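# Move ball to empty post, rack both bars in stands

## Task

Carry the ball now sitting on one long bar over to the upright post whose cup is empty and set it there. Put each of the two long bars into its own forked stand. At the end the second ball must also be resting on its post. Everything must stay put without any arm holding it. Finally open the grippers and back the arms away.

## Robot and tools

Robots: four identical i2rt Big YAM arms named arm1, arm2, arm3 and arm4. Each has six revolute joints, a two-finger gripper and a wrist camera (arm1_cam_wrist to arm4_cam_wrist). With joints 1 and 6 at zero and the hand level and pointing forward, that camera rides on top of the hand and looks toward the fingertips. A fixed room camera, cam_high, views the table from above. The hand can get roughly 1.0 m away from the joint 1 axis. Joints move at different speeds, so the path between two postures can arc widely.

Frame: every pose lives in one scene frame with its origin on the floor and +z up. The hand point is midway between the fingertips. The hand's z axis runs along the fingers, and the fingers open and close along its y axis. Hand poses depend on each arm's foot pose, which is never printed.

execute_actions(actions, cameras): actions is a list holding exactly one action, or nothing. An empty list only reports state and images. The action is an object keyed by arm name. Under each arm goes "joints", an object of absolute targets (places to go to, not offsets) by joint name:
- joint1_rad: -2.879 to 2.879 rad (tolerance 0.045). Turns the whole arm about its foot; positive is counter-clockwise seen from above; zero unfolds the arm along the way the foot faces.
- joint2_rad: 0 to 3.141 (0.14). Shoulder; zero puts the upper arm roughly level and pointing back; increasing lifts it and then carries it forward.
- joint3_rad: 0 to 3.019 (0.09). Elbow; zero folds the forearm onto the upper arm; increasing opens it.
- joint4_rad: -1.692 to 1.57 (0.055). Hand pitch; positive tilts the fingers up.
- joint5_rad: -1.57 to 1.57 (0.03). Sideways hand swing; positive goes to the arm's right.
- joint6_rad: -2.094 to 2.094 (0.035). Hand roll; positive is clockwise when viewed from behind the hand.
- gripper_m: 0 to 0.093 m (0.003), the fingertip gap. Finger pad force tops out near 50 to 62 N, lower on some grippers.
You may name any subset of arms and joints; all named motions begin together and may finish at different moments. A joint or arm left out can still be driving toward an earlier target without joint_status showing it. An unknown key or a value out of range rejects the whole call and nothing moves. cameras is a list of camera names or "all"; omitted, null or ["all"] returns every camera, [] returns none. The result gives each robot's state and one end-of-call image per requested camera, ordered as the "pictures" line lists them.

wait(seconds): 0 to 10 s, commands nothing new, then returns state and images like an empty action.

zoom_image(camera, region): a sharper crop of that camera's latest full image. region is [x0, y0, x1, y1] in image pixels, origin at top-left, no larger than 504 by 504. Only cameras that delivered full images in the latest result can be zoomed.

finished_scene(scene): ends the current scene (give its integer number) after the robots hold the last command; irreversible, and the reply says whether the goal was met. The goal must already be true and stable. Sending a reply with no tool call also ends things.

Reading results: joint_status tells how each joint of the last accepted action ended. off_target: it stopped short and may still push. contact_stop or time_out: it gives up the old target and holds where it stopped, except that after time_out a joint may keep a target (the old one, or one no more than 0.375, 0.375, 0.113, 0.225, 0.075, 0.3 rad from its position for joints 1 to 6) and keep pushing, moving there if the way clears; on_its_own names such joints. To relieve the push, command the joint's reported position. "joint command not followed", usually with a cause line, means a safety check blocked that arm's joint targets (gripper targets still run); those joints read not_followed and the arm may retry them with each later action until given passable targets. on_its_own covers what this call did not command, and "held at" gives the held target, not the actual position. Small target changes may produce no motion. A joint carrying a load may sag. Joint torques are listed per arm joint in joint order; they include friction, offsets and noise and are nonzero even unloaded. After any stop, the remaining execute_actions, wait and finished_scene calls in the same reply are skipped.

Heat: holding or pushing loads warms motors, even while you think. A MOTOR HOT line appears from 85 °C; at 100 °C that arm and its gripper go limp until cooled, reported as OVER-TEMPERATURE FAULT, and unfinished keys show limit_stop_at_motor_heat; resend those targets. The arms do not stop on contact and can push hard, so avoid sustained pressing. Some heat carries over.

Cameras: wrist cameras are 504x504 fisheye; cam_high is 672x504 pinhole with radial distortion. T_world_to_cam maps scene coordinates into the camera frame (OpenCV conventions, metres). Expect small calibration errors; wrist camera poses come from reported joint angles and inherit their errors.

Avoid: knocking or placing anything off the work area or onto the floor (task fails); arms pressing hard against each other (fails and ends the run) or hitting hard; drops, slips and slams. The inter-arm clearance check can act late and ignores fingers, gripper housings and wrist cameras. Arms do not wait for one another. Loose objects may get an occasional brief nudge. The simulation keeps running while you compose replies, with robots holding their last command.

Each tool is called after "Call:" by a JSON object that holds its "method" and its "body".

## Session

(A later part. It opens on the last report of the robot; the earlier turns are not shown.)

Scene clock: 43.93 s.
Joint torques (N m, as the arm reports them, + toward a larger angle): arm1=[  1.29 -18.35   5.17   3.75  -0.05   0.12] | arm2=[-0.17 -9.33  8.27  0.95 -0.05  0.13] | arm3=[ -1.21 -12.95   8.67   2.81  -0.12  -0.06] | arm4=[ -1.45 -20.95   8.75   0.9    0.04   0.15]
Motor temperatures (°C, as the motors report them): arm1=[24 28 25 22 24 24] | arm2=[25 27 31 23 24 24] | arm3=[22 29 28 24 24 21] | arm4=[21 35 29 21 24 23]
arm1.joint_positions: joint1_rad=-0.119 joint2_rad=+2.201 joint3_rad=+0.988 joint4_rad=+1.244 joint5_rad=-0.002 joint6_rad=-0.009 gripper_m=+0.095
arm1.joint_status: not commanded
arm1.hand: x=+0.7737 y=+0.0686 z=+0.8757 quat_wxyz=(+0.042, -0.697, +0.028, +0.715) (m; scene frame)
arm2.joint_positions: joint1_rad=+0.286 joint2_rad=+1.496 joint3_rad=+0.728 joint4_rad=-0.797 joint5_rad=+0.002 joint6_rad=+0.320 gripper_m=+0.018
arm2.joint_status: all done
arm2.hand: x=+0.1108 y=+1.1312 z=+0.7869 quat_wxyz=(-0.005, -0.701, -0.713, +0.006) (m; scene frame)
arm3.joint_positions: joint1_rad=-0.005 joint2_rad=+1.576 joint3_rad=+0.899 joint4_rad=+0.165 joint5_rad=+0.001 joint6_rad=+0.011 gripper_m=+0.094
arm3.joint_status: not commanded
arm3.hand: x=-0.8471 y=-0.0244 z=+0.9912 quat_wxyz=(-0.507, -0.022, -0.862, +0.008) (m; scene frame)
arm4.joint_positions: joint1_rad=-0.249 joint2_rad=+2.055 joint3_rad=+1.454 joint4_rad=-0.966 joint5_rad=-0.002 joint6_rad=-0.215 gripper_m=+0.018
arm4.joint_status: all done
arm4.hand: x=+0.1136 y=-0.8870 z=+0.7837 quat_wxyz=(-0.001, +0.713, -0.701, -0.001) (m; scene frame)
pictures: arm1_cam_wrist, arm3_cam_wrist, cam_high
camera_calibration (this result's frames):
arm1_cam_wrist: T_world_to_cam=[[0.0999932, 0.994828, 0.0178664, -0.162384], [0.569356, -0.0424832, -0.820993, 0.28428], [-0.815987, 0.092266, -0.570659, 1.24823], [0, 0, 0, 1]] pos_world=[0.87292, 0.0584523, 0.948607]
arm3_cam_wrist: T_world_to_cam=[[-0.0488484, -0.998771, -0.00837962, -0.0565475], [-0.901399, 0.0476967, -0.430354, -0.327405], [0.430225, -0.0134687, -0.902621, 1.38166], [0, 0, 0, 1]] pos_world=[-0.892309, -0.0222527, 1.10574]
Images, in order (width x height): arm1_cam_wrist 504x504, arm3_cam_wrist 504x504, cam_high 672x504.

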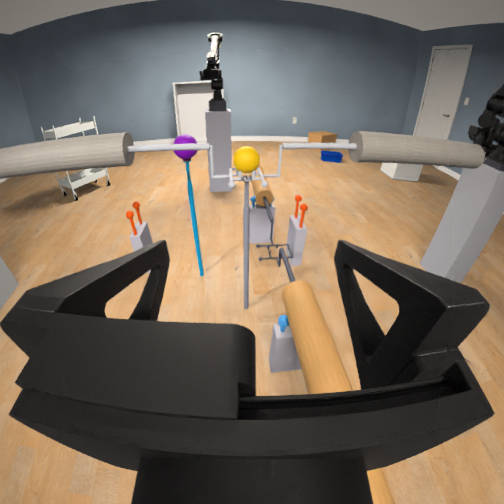

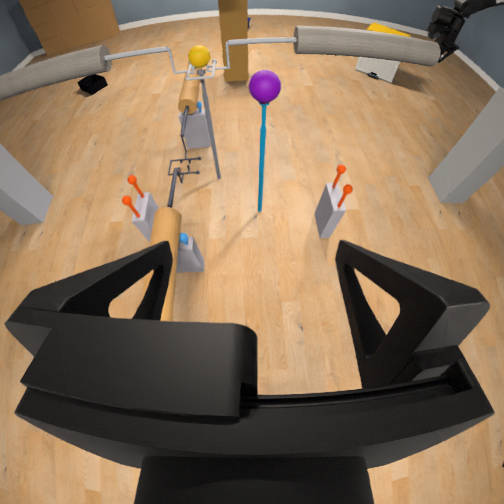

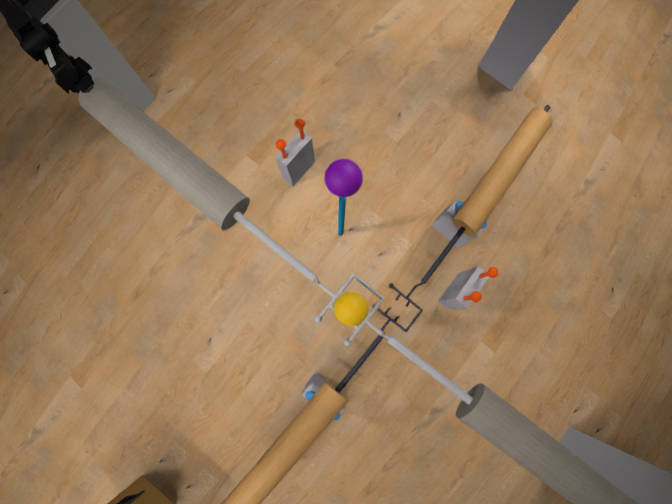

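Call:
{"method": "execute_actions", "body": {"actions": [{"arm2":{"joints":{"joint2_rad":1.548,"joint3_rad":0.716,"joint4_rad":-0.708}},"arm4":{"joints":{"joint2_rad":2.075,"joint3_rad":1.455,"joint4_rad":-0.893}}}], "cameras": ["arm1_cam_wrist","cam_high","arm3_cam_wrist"]}}

Call:
{"method": "zoom_image", "body": {"camera": "arm1_cam_wrist", "region": [215, 140, 280, 200]}}

Call:
{"method": "zoom_image", "body": {"camera": "arm3_cam_wrist", "region": [170, 40, 230, 95]}}

Scene clock: 45.53 s.
Joint torques (N m, as the arm reports them, + toward a larger angle): arm1=[  1.35 -18.24   5.18   3.75  -0.05   0.11] | arm2=[-0.06 -9.3   7.6   1.   -0.07  0.12] | arm3=[ -1.3  -12.97   8.65   2.71  -0.12  -0.04] | arm4=[ -1.73 -20.63   8.35   0.73   0.04   0.19]
Motor temperatures (°C, as the motors report them): arm1=[24 28 25 22 24 24] | arm2=[25 27 30 23 24 24] | arm3=[22 29 28 24 24 21] | arm4=[21 35 29 21 24 23]
arm1.joint_positions: joint1_rad=-0.119 joint2_rad=+2.201 joint3_rad=+0.988 joint4_rad=+1.244 joint5_rad=-0.002 joint6_rad=-0.009 gripper_m=+0.095
arm1.joint_status: not commanded
arm1.hand: x=+0.7737 y=+0.0686 z=+0.8757 quat_wxyz=(+0.042, -0.697, +0.028, +0.715) (m; scene frame)
arm2.joint_positions: joint1_rad=+0.287 joint2_rad=+1.559 joint3_rad=+0.707 joint4_rad=-0.717 joint5_rad=+0.002 joint6_rad=+0.320 gripper_m=+0.018
arm2.joint_status: all done
arm2.hand: x=+0.1110 y=+1.1312 z=+0.7614 quat_wxyz=(-0.003, -0.701, -0.713, +0.005) (m; scene frame)
arm3.joint_positions: joint1_rad=-0.005 joint2_rad=+1.576 joint3_rad=+0.899 joint4_rad=+0.165 joint5_rad=+0.001 joint6_rad=+0.011 gripper_m=+0.094
arm3.joint_status: not commanded
arm3.hand: x=-0.8471 y=-0.0244 z=+0.9912 quat_wxyz=(-0.507, -0.022, -0.862, +0.008) (m; scene frame)
arm4.joint_positions: joint1_rad=-0.250 joint2_rad=+2.103 joint3_rad=+1.442 joint4_rad=-0.907 joint5_rad=-0.002 joint6_rad=-0.216 gripper_m=+0.018
arm4.joint_status: all done
arm4.hand: x=+0.1141 y=-0.8868 z=+0.7532 quat_wxyz=(-0.001, +0.713, -0.701, -0.001) (m; scene frame)
pictures: arm1_cam_wrist, arm3_cam_wrist, cam_high
camera_calibration (this result's frames):
arm1_cam_wrist: T_world_to_cam=[[0.0999932, 0.994828, 0.0178664, -0.162384], [0.569356, -0.0424832, -0.820993, 0.28428], [-0.815987, 0.092266, -0.570659, 1.24823], [0, 0, 0, 1]] pos_world=[0.87292, 0.0584523, 0.948607]
arm3_cam_wrist: T_world_to_cam=[[-0.0488484, -0.998771, -0.00837962, -0.0565475], [-0.901399, 0.0476967, -0.430354, -0.327405], [0.430225, -0.0134687, -0.902621, 1.38166], [0, 0, 0, 1]] pos_world=[-0.892309, -0.0222527, 1.10574]
Images, in order (width x height): arm1_cam_wrist 504x504, arm3_cam_wrist 504x504, cam_high 672x504.

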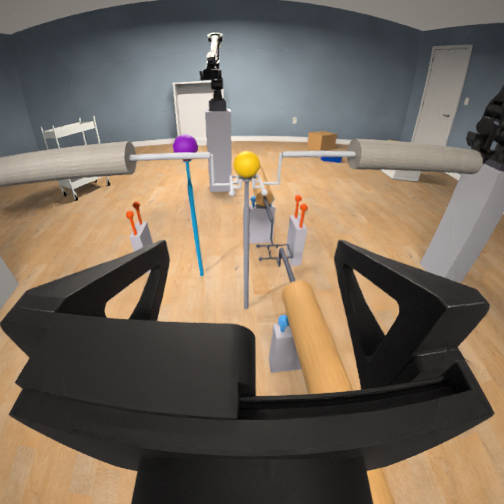

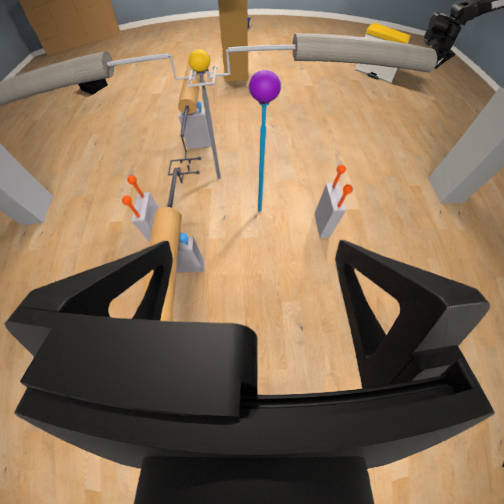

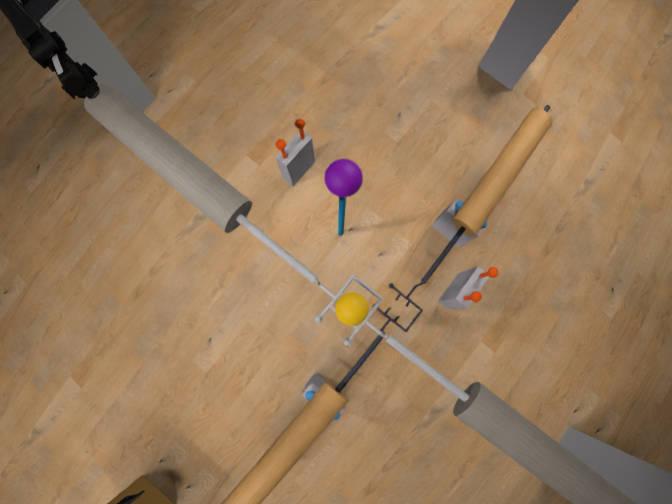

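Region (215, 140, 280, 200) of arm1_cam_wrist's 504x504 image, scaled by 7.754, with more detail than that image has; it fills the top 465 rows of this view, and the rest is white.

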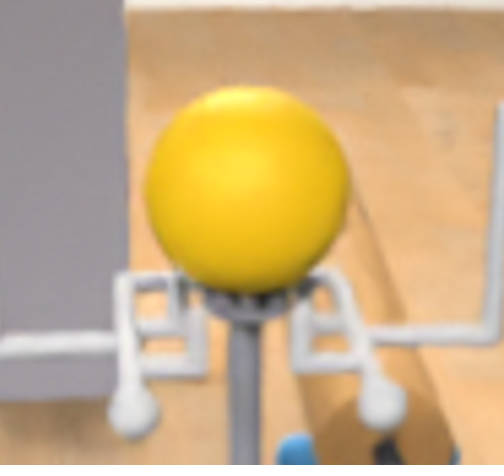

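Region (170, 40, 230, 95) of arm3_cam_wrist's 504x504 image, scaled by 8.400, with more detail than that image has; it fills the top 462 rows of this view, and the rest is white.

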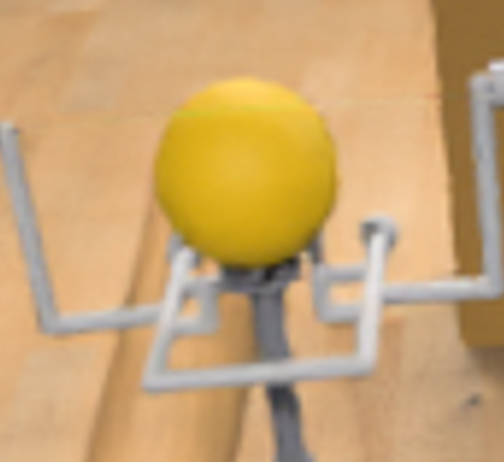

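Call:
{"method": "execute_actions", "body": {"actions": [{"arm2":{"joints":{"joint2_rad":1.627,"joint3_rad":0.696,"joint4_rad":-0.61}},"arm4":{"joints":{"joint2_rad":2.125,"joint3_rad":1.446,"joint4_rad":-0.836}}}], "cameras": ["arm1_cam_wrist"]}}

Call:
{"method": "execute_actions", "body": {"actions": [{"arm2":{"joints":{"joint2_rad":1.713,"joint3_rad":0.684,"joint4_rad":-0.512}},"arm4":{"joints":{"joint2_rad":2.178,"joint3_rad":1.444,"joint4_rad":-0.78}}}], "cameras": ["arm1_cam_wrist","cam_high","arm3_cam_wrist"]}}

Call:
{"method": "zoom_image", "body": {"camera": "arm1_cam_wrist", "region": [200, 130, 300, 230]}}

Call:
{"method": "zoom_image", "body": {"camera": "cam_high", "region": [290, 250, 410, 370]}}

Scene clock: 46.63 s.
Joint torques (N m, as the arm reports them, + toward a larger angle): arm1=[  1.39 -18.27   5.17   3.75  -0.06   0.11] | arm2=[-0.23 -9.54  6.8   1.05 -0.02  0.12] | arm3=[ -1.26 -12.9    8.64   2.79  -0.13  -0.05] | arm4=[ -1.55 -21.02   8.05   0.82   0.06   0.19]
Motor temperatures (°C, as the motors report them): arm1=[24 28 25 22 24 24] | arm2=[25 27 30 23 24 24] | arm3=[22 29 28 24 24 21] | arm4=[21 35 29 21 24 23]
arm1.joint_positions: joint1_rad=-0.119 joint2_rad=+2.201 joint3_rad=+0.988 joint4_rad=+1.244 joint5_rad=-0.002 joint6_rad=-0.009 gripper_m=+0.095
arm1.joint_status: not commanded
arm1.hand: x=+0.7737 y=+0.0686 z=+0.8757 quat_wxyz=(+0.042, -0.697, +0.028, +0.715) (m; scene frame)
arm2.joint_positions: joint1_rad=+0.288 joint2_rad=+1.639 joint3_rad=+0.687 joint4_rad=-0.619 joint5_rad=+0.002 joint6_rad=+0.321 gripper_m=+0.018
arm2.joint_status: all done
arm2.hand: x=+0.1113 y=+1.1312 z=+0.7317 quat_wxyz=(-0.003, -0.701, -0.713, +0.004) (m; scene frame)
arm3.joint_positions: joint1_rad=-0.005 joint2_rad=+1.576 joint3_rad=+0.899 joint4_rad=+0.165 joint5_rad=+0.001 joint6_rad=+0.011 gripper_m=+0.094
arm3.joint_status: not commanded
arm3.hand: x=-0.8471 y=-0.0244 z=+0.9912 quat_wxyz=(-0.507, -0.022, -0.862, +0.008) (m; scene frame)
arm4.joint_positions: joint1_rad=-0.250 joint2_rad=+2.152 joint3_rad=+1.434 joint4_rad=-0.851 joint5_rad=-0.002 joint6_rad=-0.216 gripper_m=+0.018
arm4.joint_status: all done
arm4.hand: x=+0.1144 y=-0.8869 z=+0.7239 quat_wxyz=(+0.000, +0.713, -0.701, -0.001) (m; scene frame)
pictures: arm1_cam_wrist
camera_calibration (this result's frames):
arm1_cam_wrist: T_world_to_cam=[[0.0999932, 0.994828, 0.0178664, -0.162384], [0.569356, -0.0424832, -0.820993, 0.28428], [-0.815987, 0.092266, -0.570659, 1.24823], [0, 0, 0, 1]] pos_world=[0.87292, 0.0584523, 0.948607]
Images, in order (width x height): arm1_cam_wrist 504x504.

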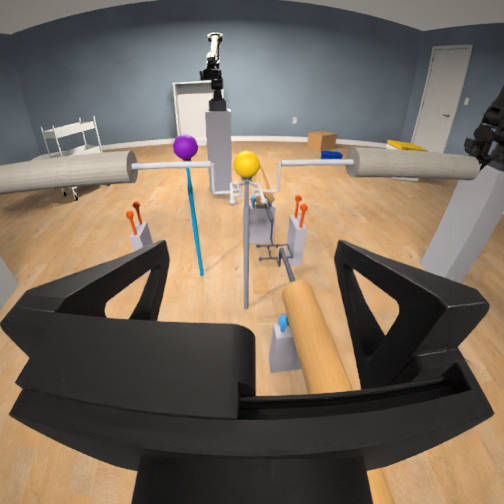

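Scene clock: 47.43 s.
Joint torques (N m, as the arm reports them, + toward a larger angle): arm1=[  1.39 -18.33   5.18   3.77  -0.06   0.12] | arm2=[  0.   -10.32   6.17   0.92  -0.02   0.12] | arm3=[ -1.18 -12.93   8.7    2.81  -0.13  -0.05] | arm4=[ -1.62 -21.46   7.56   0.82   0.05   0.17]
Motor temperatures (°C, as the motors report them): arm1=[24 28 25 22 24 24] | arm2=[25 27 30 23 24 24] | arm3=[22 29 28 25 24 21] | arm4=[21 35 29 21 24 23]
arm1.joint_positions: joint1_rad=-0.119 joint2_rad=+2.201 joint3_rad=+0.988 joint4_rad=+1.244 joint5_rad=-0.002 joint6_rad=-0.009 gripper_m=+0.095
arm1.joint_status: not commanded
arm1.hand: x=+0.7737 y=+0.0686 z=+0.8757 quat_wxyz=(+0.042, -0.697, +0.028, +0.715) (m; scene frame)
arm2.joint_positions: joint1_rad=+0.289 joint2_rad=+1.724 joint3_rad=+0.674 joint4_rad=-0.521 joint5_rad=+0.002 joint6_rad=+0.321 gripper_m=+0.018
arm2.joint_status: all done
arm2.hand: x=+0.1114 y=+1.1315 z=+0.7019 quat_wxyz=(-0.002, -0.701, -0.714, +0.004) (m; scene frame)
arm3.joint_positions: joint1_rad=-0.005 joint2_rad=+1.576 joint3_rad=+0.899 joint4_rad=+0.165 joint5_rad=+0.001 joint6_rad=+0.011 gripper_m=+0.094
arm3.joint_status: not commanded
arm3.hand: x=-0.8471 y=-0.0244 z=+0.9912 quat_wxyz=(-0.507, -0.022, -0.862, +0.008) (m; scene frame)
arm4.joint_positions: joint1_rad=-0.251 joint2_rad=+2.206 joint3_rad=+1.433 joint4_rad=-0.796 joint5_rad=-0.002 joint6_rad=-0.217 gripper_m=+0.018
arm4.joint_status: all done
arm4.hand: x=+0.1149 y=-0.8864 z=+0.6939 quat_wxyz=(-0.001, +0.713, -0.701, -0.001) (m; scene frame)
pictures: arm1_cam_wrist, arm3_cam_wrist, cam_high
camera_calibration (this result's frames):
arm1_cam_wrist: T_world_to_cam=[[0.0999932, 0.994828, 0.0178664, -0.162384], [0.569356, -0.0424832, -0.820993, 0.28428], [-0.815987, 0.092266, -0.570659, 1.24823], [0, 0, 0, 1]] pos_world=[0.87292, 0.0584523, 0.948607]
arm3_cam_wrist: T_world_to_cam=[[-0.0488484, -0.998771, -0.00837962, -0.0565475], [-0.901399, 0.0476967, -0.430354, -0.327405], [0.430225, -0.0134687, -0.902621, 1.38166], [0, 0, 0, 1]] pos_world=[-0.892309, -0.0222527, 1.10574]
Images, in order (width x height): arm1_cam_wrist 504x504, arm3_cam_wrist 504x504, cam_high 672x504.

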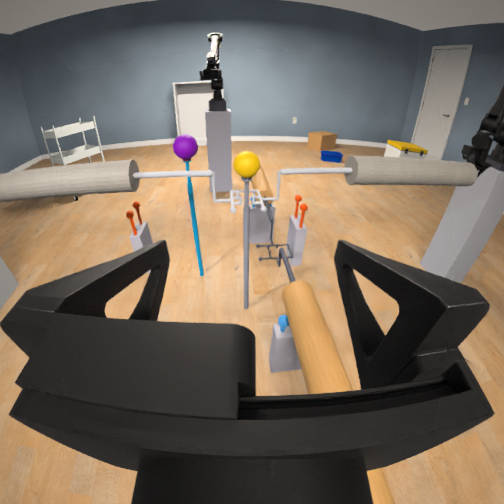

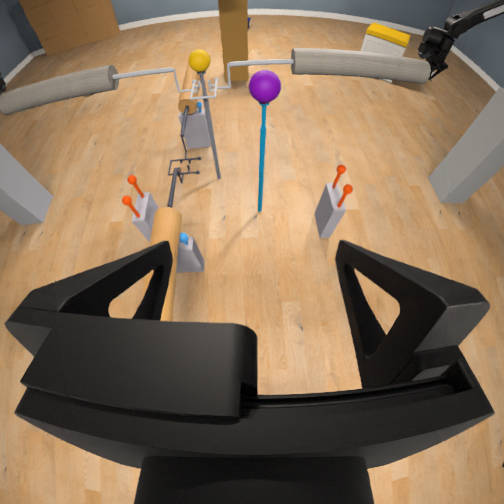

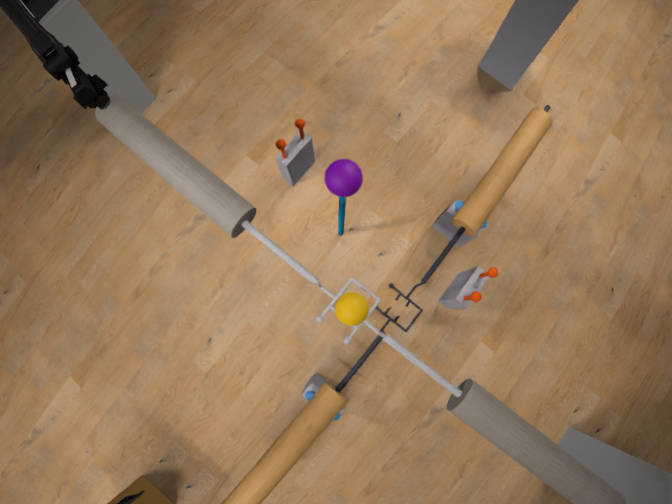

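Region (200, 130, 300, 230) of arm1_cam_wrist's 504x504 image, scaled by 5.040, with more detail than that image has.

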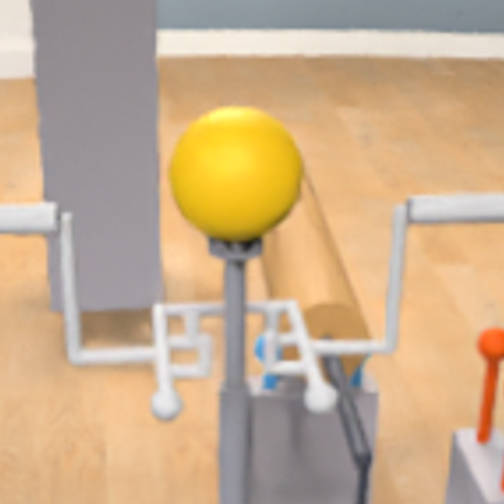

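Region (290, 250, 410, 370) of cam_high's 672x504 image, scaled by 4.200, with more detail than that image has.

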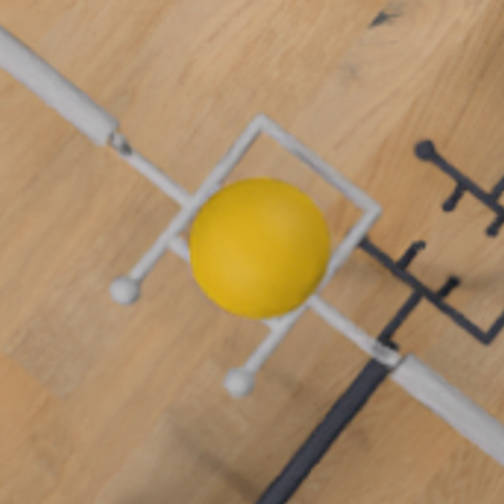

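Call:
{"method": "execute_actions", "body": {"actions": [{"arm2":{"joints":{"joint1_rad":0.14,"joint2_rad":1.688,"joint3_rad":0.65,"joint4_rad":-0.499,"joint6_rad":0.175}},"arm4":{"joints":{"joint1_rad":-0.158,"joint2_rad":2.163,"joint3_rad":1.416,"joint4_rad":-0.768,"joint6_rad":-0.122}}}], "cameras": ["arm1_cam_wrist","cam_high"]}}

Call:
{"method": "zoom_image", "body": {"camera": "cam_high", "region": [280, 230, 420, 370]}}

Call:
{"method": "zoom_image", "body": {"camera": "arm1_cam_wrist", "region": [200, 130, 300, 230]}}

Scene clock: 50.37 s.
Joint torques (N m, as the arm reports them, + toward a larger angle): arm1=[  1.42 -18.34   5.16   3.73  -0.05   0.11] | arm2=[ -1.16 -10.49   6.11   0.96  -0.04  -0.1 ] | arm3=[ -1.18 -12.93   8.72   2.79  -0.11  -0.06] | arm4=[ -1.26 -22.39   7.32   0.52   0.12  -0.02]
Motor temperatures (°C, as the motors report them): arm1=[24 28 25 22 24 24] | arm2=[25 27 30 23 24 24] | arm3=[22 30 28 25 24 21] | arm4=[21 35 28 21 24 23]
arm1.joint_positions: joint1_rad=-0.119 joint2_rad=+2.201 joint3_rad=+0.988 joint4_rad=+1.244 joint5_rad=-0.002 joint6_rad=-0.009 gripper_m=+0.095
arm1.joint_status: not commanded
arm1.hand: x=+0.7737 y=+0.0686 z=+0.8757 quat_wxyz=(+0.042, -0.697, +0.028, +0.715) (m; scene frame)
arm2.joint_positions: joint1_rad=+0.142 joint2_rad=+1.710 joint3_rad=+0.639 joint4_rad=-0.506 joint5_rad=+0.002 joint6_rad=+0.179 gripper_m=+0.018
arm2.joint_status: all done
arm2.hand: x=+0.0611 y=+1.1320 z=+0.6998 quat_wxyz=(+0.000, -0.702, -0.712, +0.002) (m; scene frame)
arm3.joint_positions: joint1_rad=-0.005 joint2_rad=+1.576 joint3_rad=+0.899 joint4_rad=+0.165 joint5_rad=+0.001 joint6_rad=+0.011 gripper_m=+0.094
arm3.joint_status: not commanded
arm3.hand: x=-0.8471 y=-0.0244 z=+0.9912 quat_wxyz=(-0.507, -0.022, -0.862, +0.008) (m; scene frame)
arm4.joint_positions: joint1_rad=-0.150 joint2_rad=+2.205 joint3_rad=+1.407 joint4_rad=-0.778 joint5_rad=-0.003 joint6_rad=-0.115 gripper_m=+0.018
arm4.joint_status: all done
arm4.hand: x=+0.0569 y=-0.8866 z=+0.6872 quat_wxyz=(+0.003, +0.712, -0.702, +0.001) (m; scene frame)
pictures: arm1_cam_wrist, cam_high
camera_calibration (this result's frames):
arm1_cam_wrist: T_world_to_cam=[[0.0999932, 0.994828, 0.0178664, -0.162384], [0.569356, -0.0424832, -0.820993, 0.28428], [-0.815987, 0.092266, -0.570659, 1.24823], [0, 0, 0, 1]] pos_world=[0.87292, 0.0584523, 0.948607]
Images, in order (width x height): arm1_cam_wrist 504x504, cam_high 672x504.

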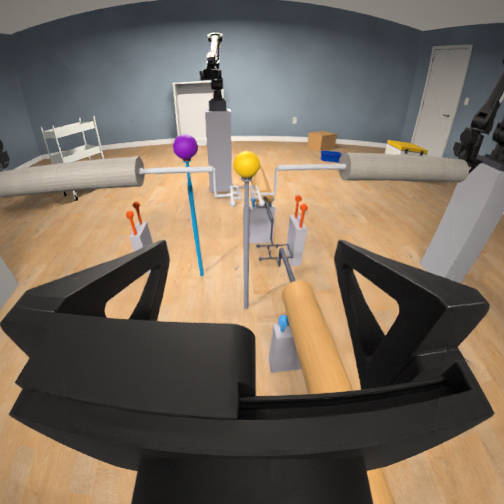

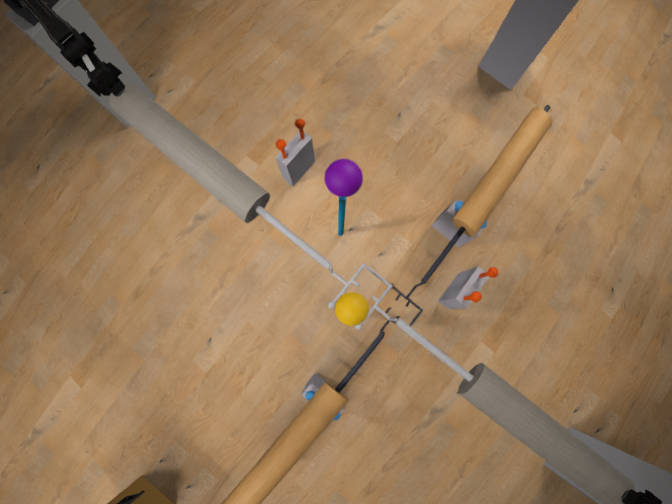

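Region (280, 230, 420, 370) of cam_high's 672x504 image, scaled by 3.600, with more detail than that image has.

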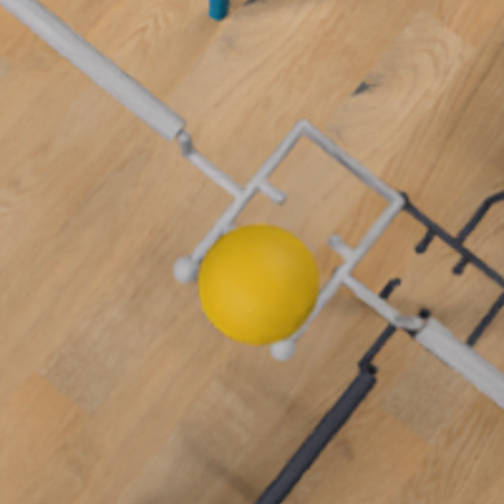

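Region (200, 130, 300, 230) of arm1_cam_wrist's 504x504 image, scaled by 5.040, with more detail than that image has.

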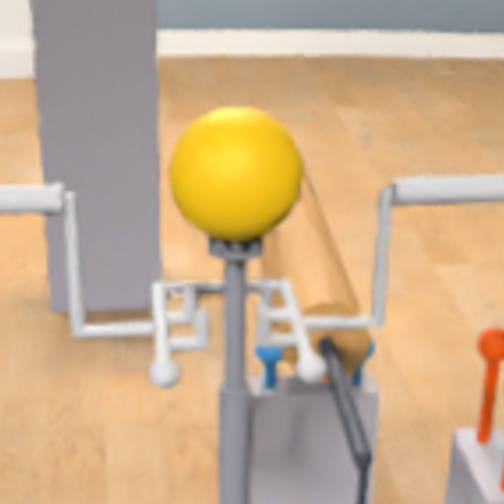

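Call:
{"method": "execute_actions", "body": {"actions": [{"arm2":{"joints":{"joint1_rad":-0.225,"joint2_rad":1.68,"joint3_rad":0.646,"joint4_rad":-0.499,"joint6_rad":-0.19}},"arm4":{"joints":{"joint1_rad":0.045,"joint2_rad":2.148,"joint3_rad":1.41,"joint4_rad":-0.768,"joint6_rad":0.085}}}], "cameras": ["arm1_cam_wrist","cam_high"]}}

Call:
{"method": "zoom_image", "body": {"camera": "cam_high", "region": [260, 130, 460, 370]}}

Scene clock: 51.93 s.
Joint torques (N m, as the arm reports them, + toward a larger angle): arm1=[  1.46 -18.26   5.16   3.73  -0.05   0.12] | arm2=[ -1.27 -10.13   6.38   0.82  -0.12  -0.12] | arm3=[ -1.23 -13.12   8.68   2.76  -0.13  -0.04] | arm4=[ -1.15 -21.96   7.95   0.48   0.16   0.03]
Motor temperatures (°C, as the motors report them): arm1=[24 28 25 22 24 24] | arm2=[25 27 30 23 24 24] | arm3=[22 30 29 25 24 21] | arm4=[21 36 28 21 24 23]
arm1.joint_positions: joint1_rad=-0.119 joint2_rad=+2.201 joint3_rad=+0.988 joint4_rad=+1.244 joint5_rad=-0.002 joint6_rad=-0.009 gripper_m=+0.095
arm1.joint_status: not commanded
arm1.hand: x=+0.7737 y=+0.0686 z=+0.8757 quat_wxyz=(+0.042, -0.697, +0.028, +0.715) (m; scene frame)
arm2.joint_positions: joint1_rad=-0.221 joint2_rad=+1.698 joint3_rad=+0.631 joint4_rad=-0.500 joint5_rad=+0.003 joint6_rad=-0.184 gripper_m=+0.018
arm2.joint_status: all done
arm2.hand: x=-0.0554 y=+1.1319 z=+0.7018 quat_wxyz=(-0.003, -0.702, -0.712, +0.005) (m; scene frame)
arm3.joint_positions: joint1_rad=-0.005 joint2_rad=+1.576 joint3_rad=+0.899 joint4_rad=+0.165 joint5_rad=+0.001 joint6_rad=+0.011 gripper_m=+0.094
arm3.joint_status: not commanded
arm3.hand: x=-0.8471 y=-0.0244 z=+0.9912 quat_wxyz=(-0.507, -0.022, -0.862, +0.008) (m; scene frame)
arm4.joint_positions: joint1_rad=+0.051 joint2_rad=+2.186 joint3_rad=+1.393 joint4_rad=-0.772 joint5_rad=-0.004 joint6_rad=+0.087 gripper_m=+0.018
arm4.joint_status: all done
arm4.hand: x=-0.0571 y=-0.8879 z=+0.6936 quat_wxyz=(+0.000, +0.712, -0.702, -0.002) (m; scene frame)
pictures: arm1_cam_wrist, cam_high
camera_calibration (this result's frames):
arm1_cam_wrist: T_world_to_cam=[[0.0999932, 0.994828, 0.0178664, -0.162384], [0.569356, -0.0424832, -0.820993, 0.28428], [-0.815987, 0.092266, -0.570659, 1.24823], [0, 0, 0, 1]] pos_world=[0.87292, 0.0584523, 0.948607]
Images, in order (width x height): arm1_cam_wrist 504x504, cam_high 672x504.

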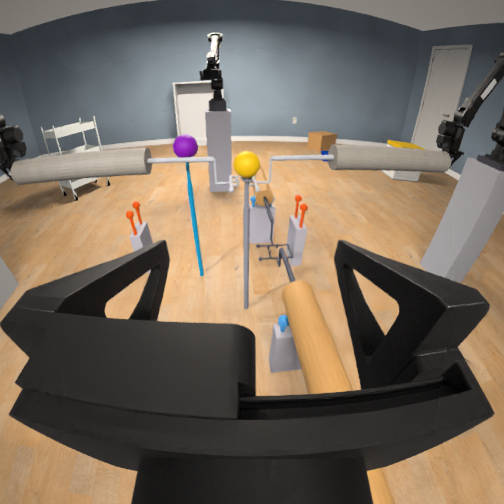

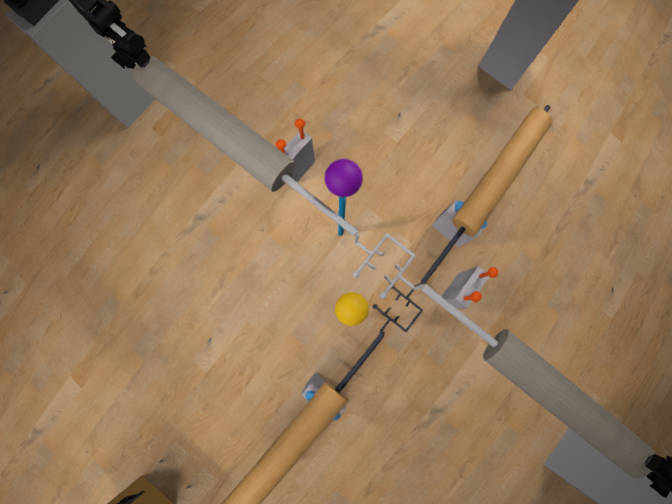

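Region (260, 130, 460, 370) of cam_high's 672x504 image, scaled by 2.100, with more detail than that image has.

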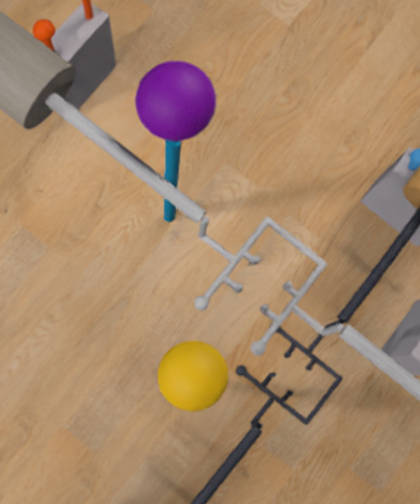

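Call:
{"method": "execute_actions", "body": {"actions": [{"arm2":{"joints":{"joint2_rad":1.448,"joint3_rad":0.705,"joint4_rad":-0.803}},"arm4":{"joints":{"joint2_rad":2.008,"joint3_rad":1.44,"joint4_rad":-0.95}}}], "cameras": ["arm1_cam_wrist"]}}

Scene clock: 54.13 s.
Joint torques (N m, as the arm reports them, + toward a larger angle): arm1=[  1.43 -18.29   5.19   3.77  -0.05   0.11] | arm2=[-1.49 -7.54  9.51 -0.17 -0.13 -0.11] | arm3=[ -1.21 -12.98   8.68   2.74  -0.12  -0.06] | arm4=[ -1.16 -18.42  10.88  -0.07   0.1    0.04]
Motor temperatures (°C, as the motors report them): arm1=[24 28 25 22 24 24] | arm2=[25 27 30 23 24 24] | arm3=[22 30 29 25 24 21] | arm4=[21 36 28 21 24 23]
arm1.joint_positions: joint1_rad=-0.119 joint2_rad=+2.201 joint3_rad=+0.988 joint4_rad=+1.244 joint5_rad=-0.002 joint6_rad=-0.009 gripper_m=+0.095
arm1.joint_status: not commanded
arm1.hand: x=+0.7737 y=+0.0686 z=+0.8757 quat_wxyz=(+0.042, -0.697, +0.028, +0.715) (m; scene frame)
arm2.joint_positions: joint1_rad=-0.221 joint2_rad=+1.452 joint3_rad=+0.683 joint4_rad=-0.779 joint5_rad=+0.003 joint6_rad=-0.185 gripper_m=+0.018
arm2.joint_status: all done
arm2.hand: x=-0.0557 y=+1.1306 z=+0.7880 quat_wxyz=(-0.008, -0.702, -0.712, +0.013) (m; scene frame)
arm3.joint_positions: joint1_rad=-0.005 joint2_rad=+1.576 joint3_rad=+0.899 joint4_rad=+0.165 joint5_rad=+0.001 joint6_rad=+0.011 gripper_m=+0.094
arm3.joint_status: not commanded
arm3.hand: x=-0.8471 y=-0.0244 z=+0.9912 quat_wxyz=(-0.507, -0.022, -0.862, +0.008) (m; scene frame)
arm4.joint_positions: joint1_rad=+0.051 joint2_rad=+2.021 joint3_rad=+1.400 joint4_rad=-0.934 joint5_rad=-0.003 joint6_rad=+0.086 gripper_m=+0.018
arm4.joint_status: all done
arm4.hand: x=-0.0568 y=-0.8907 z=+0.7847 quat_wxyz=(-0.004, +0.712, -0.702, -0.006) (m; scene frame)
pictures: arm1_cam_wrist
camera_calibration (this result's frames):
arm1_cam_wrist: T_world_to_cam=[[0.0999932, 0.994828, 0.0178664, -0.162384], [0.569356, -0.0424832, -0.820993, 0.28428], [-0.815987, 0.092266, -0.570659, 1.24823], [0, 0, 0, 1]] pos_world=[0.87292, 0.0584523, 0.948607]
Images, in order (width x height): arm1_cam_wrist 504x504.

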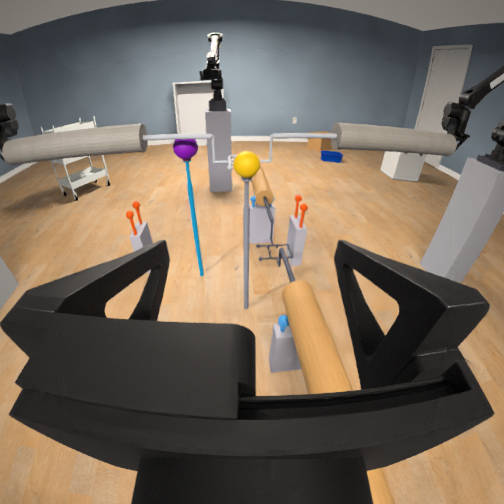

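Call:
{"method": "execute_actions", "body": {"actions": [{"arm2":{"joints":{"joint1_rad":-0.335,"joint2_rad":1.343,"joint3_rad":0.81,"joint4_rad":-1.04,"joint6_rad":-0.305}},"arm4":{"joints":{"joint1_rad":0.1,"joint2_rad":1.963,"joint3_rad":1.546,"joint4_rad":-1.133,"joint6_rad":0.135}}}], "cameras": ["arm1_cam_wrist"]}}

Scene clock: 55.33 s.
Joint torques (N m, as the arm reports them, + toward a larger angle): arm1=[  1.42 -18.33   5.17   3.75  -0.05   0.12] | arm2=[-1.23 -7.43 11.73 -0.77 -0.07 -0.15] | arm3=[ -1.34 -12.99   8.69   2.77  -0.13  -0.04] | arm4=[ -0.74 -19.88  11.71  -1.12  -0.02   0.14]
Motor temperatures (°C, as the motors report them): arm1=[24 28 25 22 24 24] | arm2=[25 27 30 23 24 24] | arm3=[22 30 29 25 24 21] | arm4=[21 36 29 21 24 23]
arm1.joint_positions: joint1_rad=-0.119 joint2_rad=+2.201 joint3_rad=+0.988 joint4_rad=+1.244 joint5_rad=-0.002 joint6_rad=-0.009 gripper_m=+0.095
arm1.joint_status: not commanded
arm1.hand: x=+0.7737 y=+0.0686 z=+0.8757 quat_wxyz=(+0.042, -0.697, +0.028, +0.715) (m; scene frame)
arm2.joint_positions: joint1_rad=-0.330 joint2_rad=+1.350 joint3_rad=+0.775 joint4_rad=-1.004 joint5_rad=+0.000 joint6_rad=-0.297 gripper_m=+0.018
arm2.joint_status: all done
arm2.hand: x=-0.0897 y=+1.1395 z=+0.8462 quat_wxyz=(-0.001, -0.701, -0.713, +0.000) (m; scene frame)
arm3.joint_positions: joint1_rad=-0.005 joint2_rad=+1.576 joint3_rad=+0.899 joint4_rad=+0.165 joint5_rad=+0.001 joint6_rad=+0.011 gripper_m=+0.094
arm3.joint_status: not commanded
arm3.hand: x=-0.8471 y=-0.0244 z=+0.9912 quat_wxyz=(-0.507, -0.022, -0.862, +0.008) (m; scene frame)
arm4.joint_positions: joint1_rad=+0.101 joint2_rad=+1.982 joint3_rad=+1.501 joint4_rad=-1.094 joint5_rad=+0.000 joint6_rad=+0.131 gripper_m=+0.018
arm4.joint_status: all done
arm4.hand: x=-0.0858 y=-0.8833 z=+0.8389 quat_wxyz=(+0.001, +0.714, -0.700, +0.002) (m; scene frame)
pictures: arm1_cam_wrist
camera_calibration (this result's frames):
arm1_cam_wrist: T_world_to_cam=[[0.0999932, 0.994828, 0.0178664, -0.162384], [0.569356, -0.0424832, -0.820993, 0.28428], [-0.815987, 0.092266, -0.570659, 1.24823], [0, 0, 0, 1]] pos_world=[0.87292, 0.0584523, 0.948607]
Images, in order (width x height): arm1_cam_wrist 504x504.

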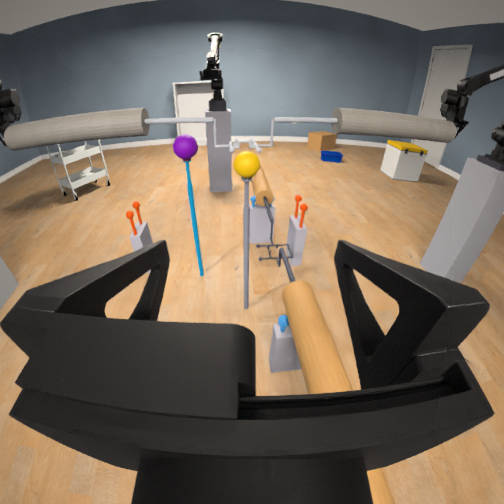

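Call:
{"method": "execute_actions", "body": {"actions": [{"arm2":{"joints":{"joint1_rad":-0.663,"joint2_rad":1.448,"joint3_rad":0.998,"joint4_rad":-1.112,"joint6_rad":-0.628}},"arm4":{"joints":{"joint1_rad":0.32,"joint2_rad":1.997,"joint3_rad":1.68,"joint4_rad":-1.222,"joint6_rad":0.36}}}], "cameras": ["arm1_cam_wrist","cam_high"]}}

Scene clock: 57.53 s.
Joint torques (N m, as the arm reports them, + toward a larger angle): arm1=[  1.42 -18.37   5.16   3.74  -0.06   0.12] | arm2=[ -2.14 -10.24  10.61   0.19  -0.12  -0.19] | arm3=[ -1.2  -13.15   8.67   2.82  -0.12  -0.05] | arm4=[ -0.68 -20.49  11.92  -0.6    0.15   0.18]
Motor temperatures (°C, as the motors report them): arm1=[24 28 25 22 24 24] | arm2=[25 27 31 23 24 24] | arm3=[22 30 29 25 24 21] | arm4=[21 36 30 21 24 23]
arm1.joint_positions: joint1_rad=-0.119 joint2_rad=+2.201 joint3_rad=+0.988 joint4_rad=+1.244 joint5_rad=-0.002 joint6_rad=-0.009 gripper_m=+0.095
arm1.joint_status: not commanded
arm1.hand: x=+0.7737 y=+0.0686 z=+0.8757 quat_wxyz=(+0.042, -0.697, +0.028, +0.715) (m; scene frame)
arm2.joint_positions: joint1_rad=-0.649 joint2_rad=+1.463 joint3_rad=+0.980 joint4_rad=-1.100 joint5_rad=+0.002 joint6_rad=-0.614 gripper_m=+0.018
arm2.joint_status: all done
arm2.hand: x=-0.2168 y=+1.1341 z=+0.8761 quat_wxyz=(-0.001, -0.701, -0.713, -0.002) (m; scene frame)
arm3.joint_positions: joint1_rad=-0.005 joint2_rad=+1.576 joint3_rad=+0.899 joint4_rad=+0.165 joint5_rad=+0.001 joint6_rad=+0.011 gripper_m=+0.094
arm3.joint_status: not commanded
arm3.hand: x=-0.8471 y=-0.0244 z=+0.9912 quat_wxyz=(-0.507, -0.022, -0.862, +0.008) (m; scene frame)
arm4.joint_positions: joint1_rad=+0.316 joint2_rad=+2.015 joint3_rad=+1.637 joint4_rad=-1.199 joint5_rad=-0.004 joint6_rad=+0.352 gripper_m=+0.018
arm4.joint_status: all done
arm4.hand: x=-0.2148 y=-0.8906 z=+0.8670 quat_wxyz=(+0.003, +0.712, -0.702, +0.003) (m; scene frame)
pictures: arm1_cam_wrist, cam_high
camera_calibration (this result's frames):
arm1_cam_wrist: T_world_to_cam=[[0.0999932, 0.994828, 0.0178664, -0.162384], [0.569356, -0.0424832, -0.820993, 0.28428], [-0.815987, 0.092266, -0.570659, 1.24823], [0, 0, 0, 1]] pos_world=[0.87292, 0.0584523, 0.948607]
Images, in order (width x height): arm1_cam_wrist 504x504, cam_high 672x504.

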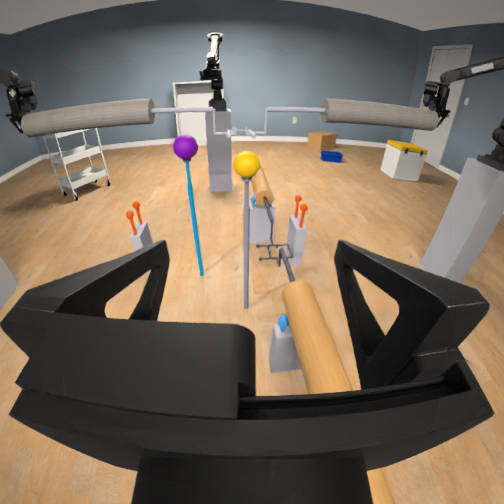

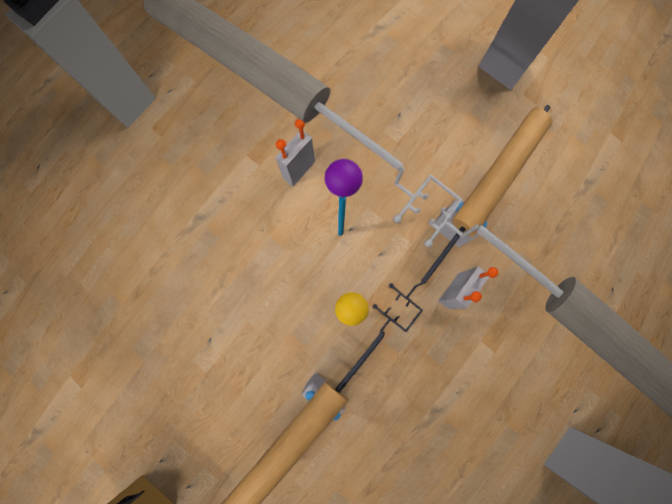

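Call:
{"method": "execute_actions", "body": {"actions": [{"arm2":{"joints":{"joint1_rad":-0.762,"joint2_rad":1.633,"joint3_rad":0.964,"joint4_rad":-0.87,"joint6_rad":-0.728}},"arm4":{"joints":{"joint1_rad":0.391,"joint2_rad":2.12,"joint3_rad":1.64,"joint4_rad":-1.035,"joint6_rad":0.425}}}], "cameras": ["cam_high"]}}

Scene clock: 59.07 s.
Joint torques (N m, as the arm reports them, + toward a larger angle): arm1=[  1.44 -18.4    5.17   3.74  -0.05   0.11] | arm2=[ -2.16 -13.81   8.31   1.04  -0.22  -0.19] | arm3=[ -1.28 -13.04   8.66   2.77  -0.12  -0.05] | arm4=[  0.11 -23.57   8.64   0.31   0.06   0.16]
Motor temperatures (°C, as the motors report them): arm1=[24 28 25 22 24 24] | arm2=[25 27 31 23 24 24] | arm3=[22 30 29 25 24 21] | arm4=[21 36 30 21 24 23]
arm1.joint_positions: joint1_rad=-0.119 joint2_rad=+2.201 joint3_rad=+0.988 joint4_rad=+1.244 joint5_rad=-0.002 joint6_rad=-0.009 gripper_m=+0.095
arm1.joint_status: not commanded
arm1.hand: x=+0.7737 y=+0.0686 z=+0.8757 quat_wxyz=(+0.042, -0.697, +0.028, +0.715) (m; scene frame)
arm2.joint_positions: joint1_rad=-0.748 joint2_rad=+1.668 joint3_rad=+0.957 joint4_rad=-0.879 joint5_rad=+0.003 joint6_rad=-0.714 gripper_m=+0.018
arm2.joint_status: all done
arm2.hand: x=-0.2644 y=+1.1357 z=+0.7908 quat_wxyz=(+0.000, -0.701, -0.713, -0.006) (m; scene frame)
arm3.joint_positions: joint1_rad=-0.005 joint2_rad=+1.576 joint3_rad=+0.899 joint4_rad=+0.165 joint5_rad=+0.001 joint6_rad=+0.011 gripper_m=+0.094
arm3.joint_status: not commanded
arm3.hand: x=-0.8471 y=-0.0244 z=+0.9912 quat_wxyz=(-0.507, -0.022, -0.862, +0.008) (m; scene frame)
arm4.joint_positions: joint1_rad=+0.384 joint2_rad=+2.167 joint3_rad=+1.632 joint4_rad=-1.038 joint5_rad=+0.000 joint6_rad=+0.416 gripper_m=+0.018
arm4.joint_status: all done
arm4.hand: x=-0.2601 y=-0.8886 z=+0.7761 quat_wxyz=(+0.000, +0.714, -0.700, +0.002) (m; scene frame)
pictures: cam_high
Images, in order (width x height): cam_high 672x504.

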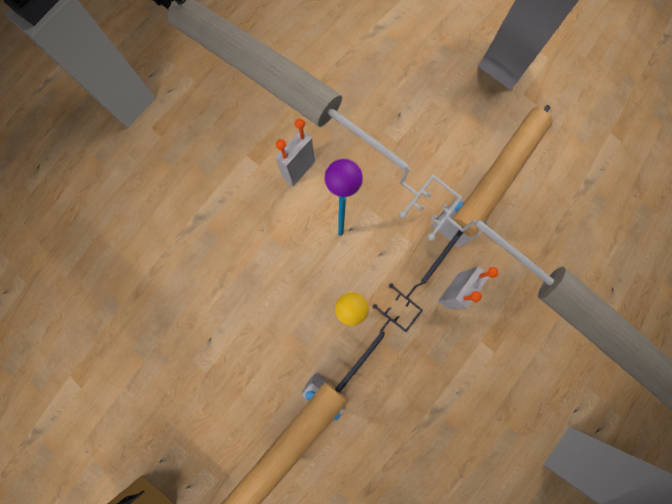

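Call:
{"method": "execute_actions", "body": {"actions": [{"arm2":{"joints":{"joint1_rad":-0.674,"joint2_rad":1.885,"joint3_rad":1.03,"joint4_rad":-0.645,"joint6_rad":-0.64}},"arm4":{"joints":{"joint1_rad":0.432,"joint2_rad":2.172,"joint3_rad":1.446,"joint4_rad":-0.79,"joint6_rad":0.465}}}], "cameras": ["cam_high"]}}

Scene clock: 60.77 s.
Joint torques (N m, as the arm reports them, + toward a larger angle): arm1=[  1.31 -18.3    5.16   3.75  -0.05   0.12] | arm2=[ -1.18 -15.61   9.     0.94  -0.07  -0.13] | arm3=[ -1.2  -12.95   8.67   2.78  -0.13  -0.05] | arm4=[ -0.22 -21.3    7.23   0.88   0.19   0.16]
Motor temperatures (°C, as the motors report them): arm1=[24 28 25 22 24 24] | arm2=[25 27 31 23 24 24] | arm3=[22 30 29 25 24 21] | arm4=[21 36 29 21 24 23]
arm1.joint_positions: joint1_rad=-0.119 joint2_rad=+2.201 joint3_rad=+0.988 joint4_rad=+1.244 joint5_rad=-0.002 joint6_rad=-0.009 gripper_m=+0.095
arm1.joint_status: not commanded
arm1.hand: x=+0.7737 y=+0.0686 z=+0.8757 quat_wxyz=(+0.042, -0.697, +0.028, +0.715) (m; scene frame)
arm2.joint_positions: joint1_rad=-0.669 joint2_rad=+1.915 joint3_rad=+0.999 joint4_rad=-0.652 joint5_rad=+0.000 joint6_rad=-0.634 gripper_m=+0.018
arm2.joint_status: all done
arm2.hand: x=-0.2595 y=+1.0855 z=+0.7004 quat_wxyz=(-0.003, -0.702, -0.713, +0.005) (m; scene frame)
arm3.joint_positions: joint1_rad=-0.005 joint2_rad=+1.576 joint3_rad=+0.899 joint4_rad=+0.165 joint5_rad=+0.001 joint6_rad=+0.011 gripper_m=+0.094
arm3.joint_status: not commanded
arm3.hand: x=-0.8471 y=-0.0244 z=+0.9912 quat_wxyz=(-0.507, -0.022, -0.862, +0.008) (m; scene frame)
arm4.joint_positions: joint1_rad=+0.424 joint2_rad=+2.205 joint3_rad=+1.440 joint4_rad=-0.807 joint5_rad=-0.004 joint6_rad=+0.459 gripper_m=+0.018
arm4.joint_status: all done
arm4.hand: x=-0.2629 y=-0.9378 z=+0.6958 quat_wxyz=(+0.002, +0.712, -0.702, +0.001) (m; scene frame)
pictures: cam_high
Images, in order (width x height): cam_high 672x504.

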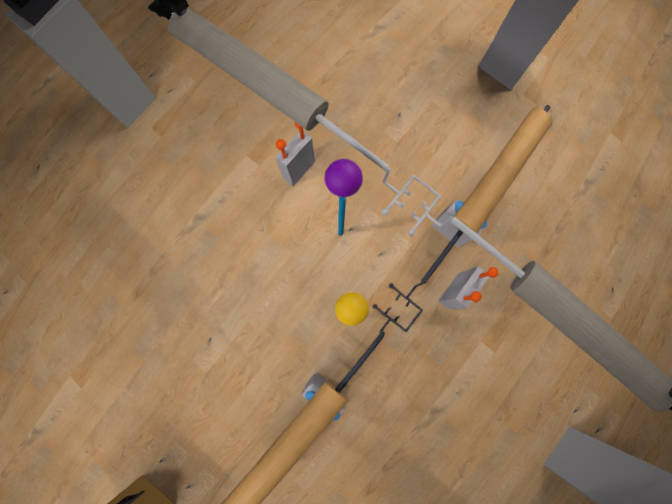

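Call:
{"method": "execute_actions", "body": {"actions": [{"arm2":{"joints":{"joint1_rad":-0.638,"joint2_rad":2.148,"joint3_rad":1.18,"joint4_rad":-0.527,"joint6_rad":-0.6}},"arm4":{"joints":{"joint1_rad":0.47,"joint2_rad":2.3,"joint3_rad":1.325,"joint4_rad":-0.548,"joint6_rad":0.5}}}], "cameras": ["cam_high"]}}

Scene clock: 62.07 s.
Joint torques (N m, as the arm reports them, + toward a larger angle): arm1=[  1.43 -18.22   5.17   3.74  -0.05   0.11] | arm2=[ -0.81 -18.1    7.64   0.83   0.     0.04] | arm3=[ -1.22 -13.     8.69   2.76  -0.12  -0.05] | arm4=[ -0.45 -21.14   5.64   0.67  -0.04   0.15]
Motor temperatures (°C, as the motors report them): arm1=[24 28 25 22 24 24] | arm2=[25 28 31 23 24 24] | arm3=[22 30 29 25 24 21] | arm4=[21 36 29 21 24 23]
arm1.joint_positions: joint1_rad=-0.119 joint2_rad=+2.201 joint3_rad=+0.988 joint4_rad=+1.244 joint5_rad=-0.002 joint6_rad=-0.009 gripper_m=+0.095
arm1.joint_status: not commanded
arm1.hand: x=+0.7737 y=+0.0686 z=+0.8757 quat_wxyz=(+0.042, -0.697, +0.028, +0.715) (m; scene frame)
arm2.joint_positions: joint1_rad=-0.640 joint2_rad=+2.173 joint3_rad=+1.156 joint4_rad=-0.529 joint5_rad=-0.002 joint6_rad=-0.612 gripper_m=+0.018
arm2.joint_status: all done
arm2.hand: x=-0.2774 y=+1.0335 z=+0.6191 quat_wxyz=(-0.006, -0.699, -0.715, +0.015) (m; scene frame)
arm3.joint_positions: joint1_rad=-0.005 joint2_rad=+1.576 joint3_rad=+0.899 joint4_rad=+0.165 joint5_rad=+0.001 joint6_rad=+0.011 gripper_m=+0.094
arm3.joint_status: not commanded
arm3.hand: x=-0.8471 y=-0.0244 z=+0.9912 quat_wxyz=(-0.507, -0.022, -0.862, +0.008) (m; scene frame)
arm4.joint_positions: joint1_rad=+0.469 joint2_rad=+2.338 joint3_rad=+1.317 joint4_rad=-0.559 joint5_rad=+0.002 joint6_rad=+0.496 gripper_m=+0.018
arm4.joint_status: all done
arm4.hand: x=-0.2624 y=-0.9891 z=+0.5951 quat_wxyz=(+0.000, +0.715, -0.699, +0.006) (m; scene frame)
pictures: cam_high
Images, in order (width x height): cam_high 672x504.

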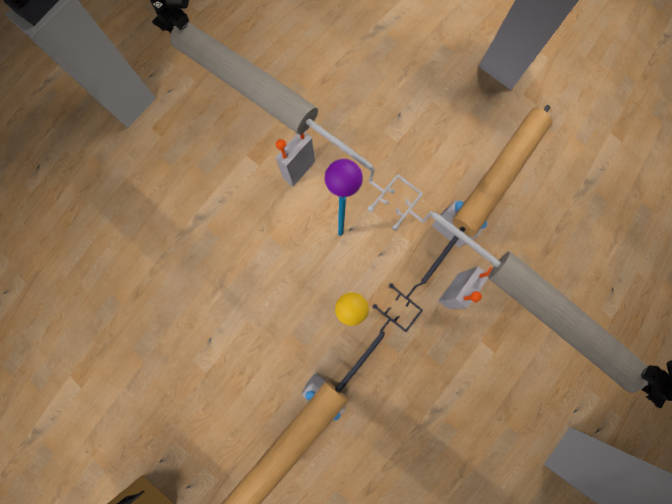

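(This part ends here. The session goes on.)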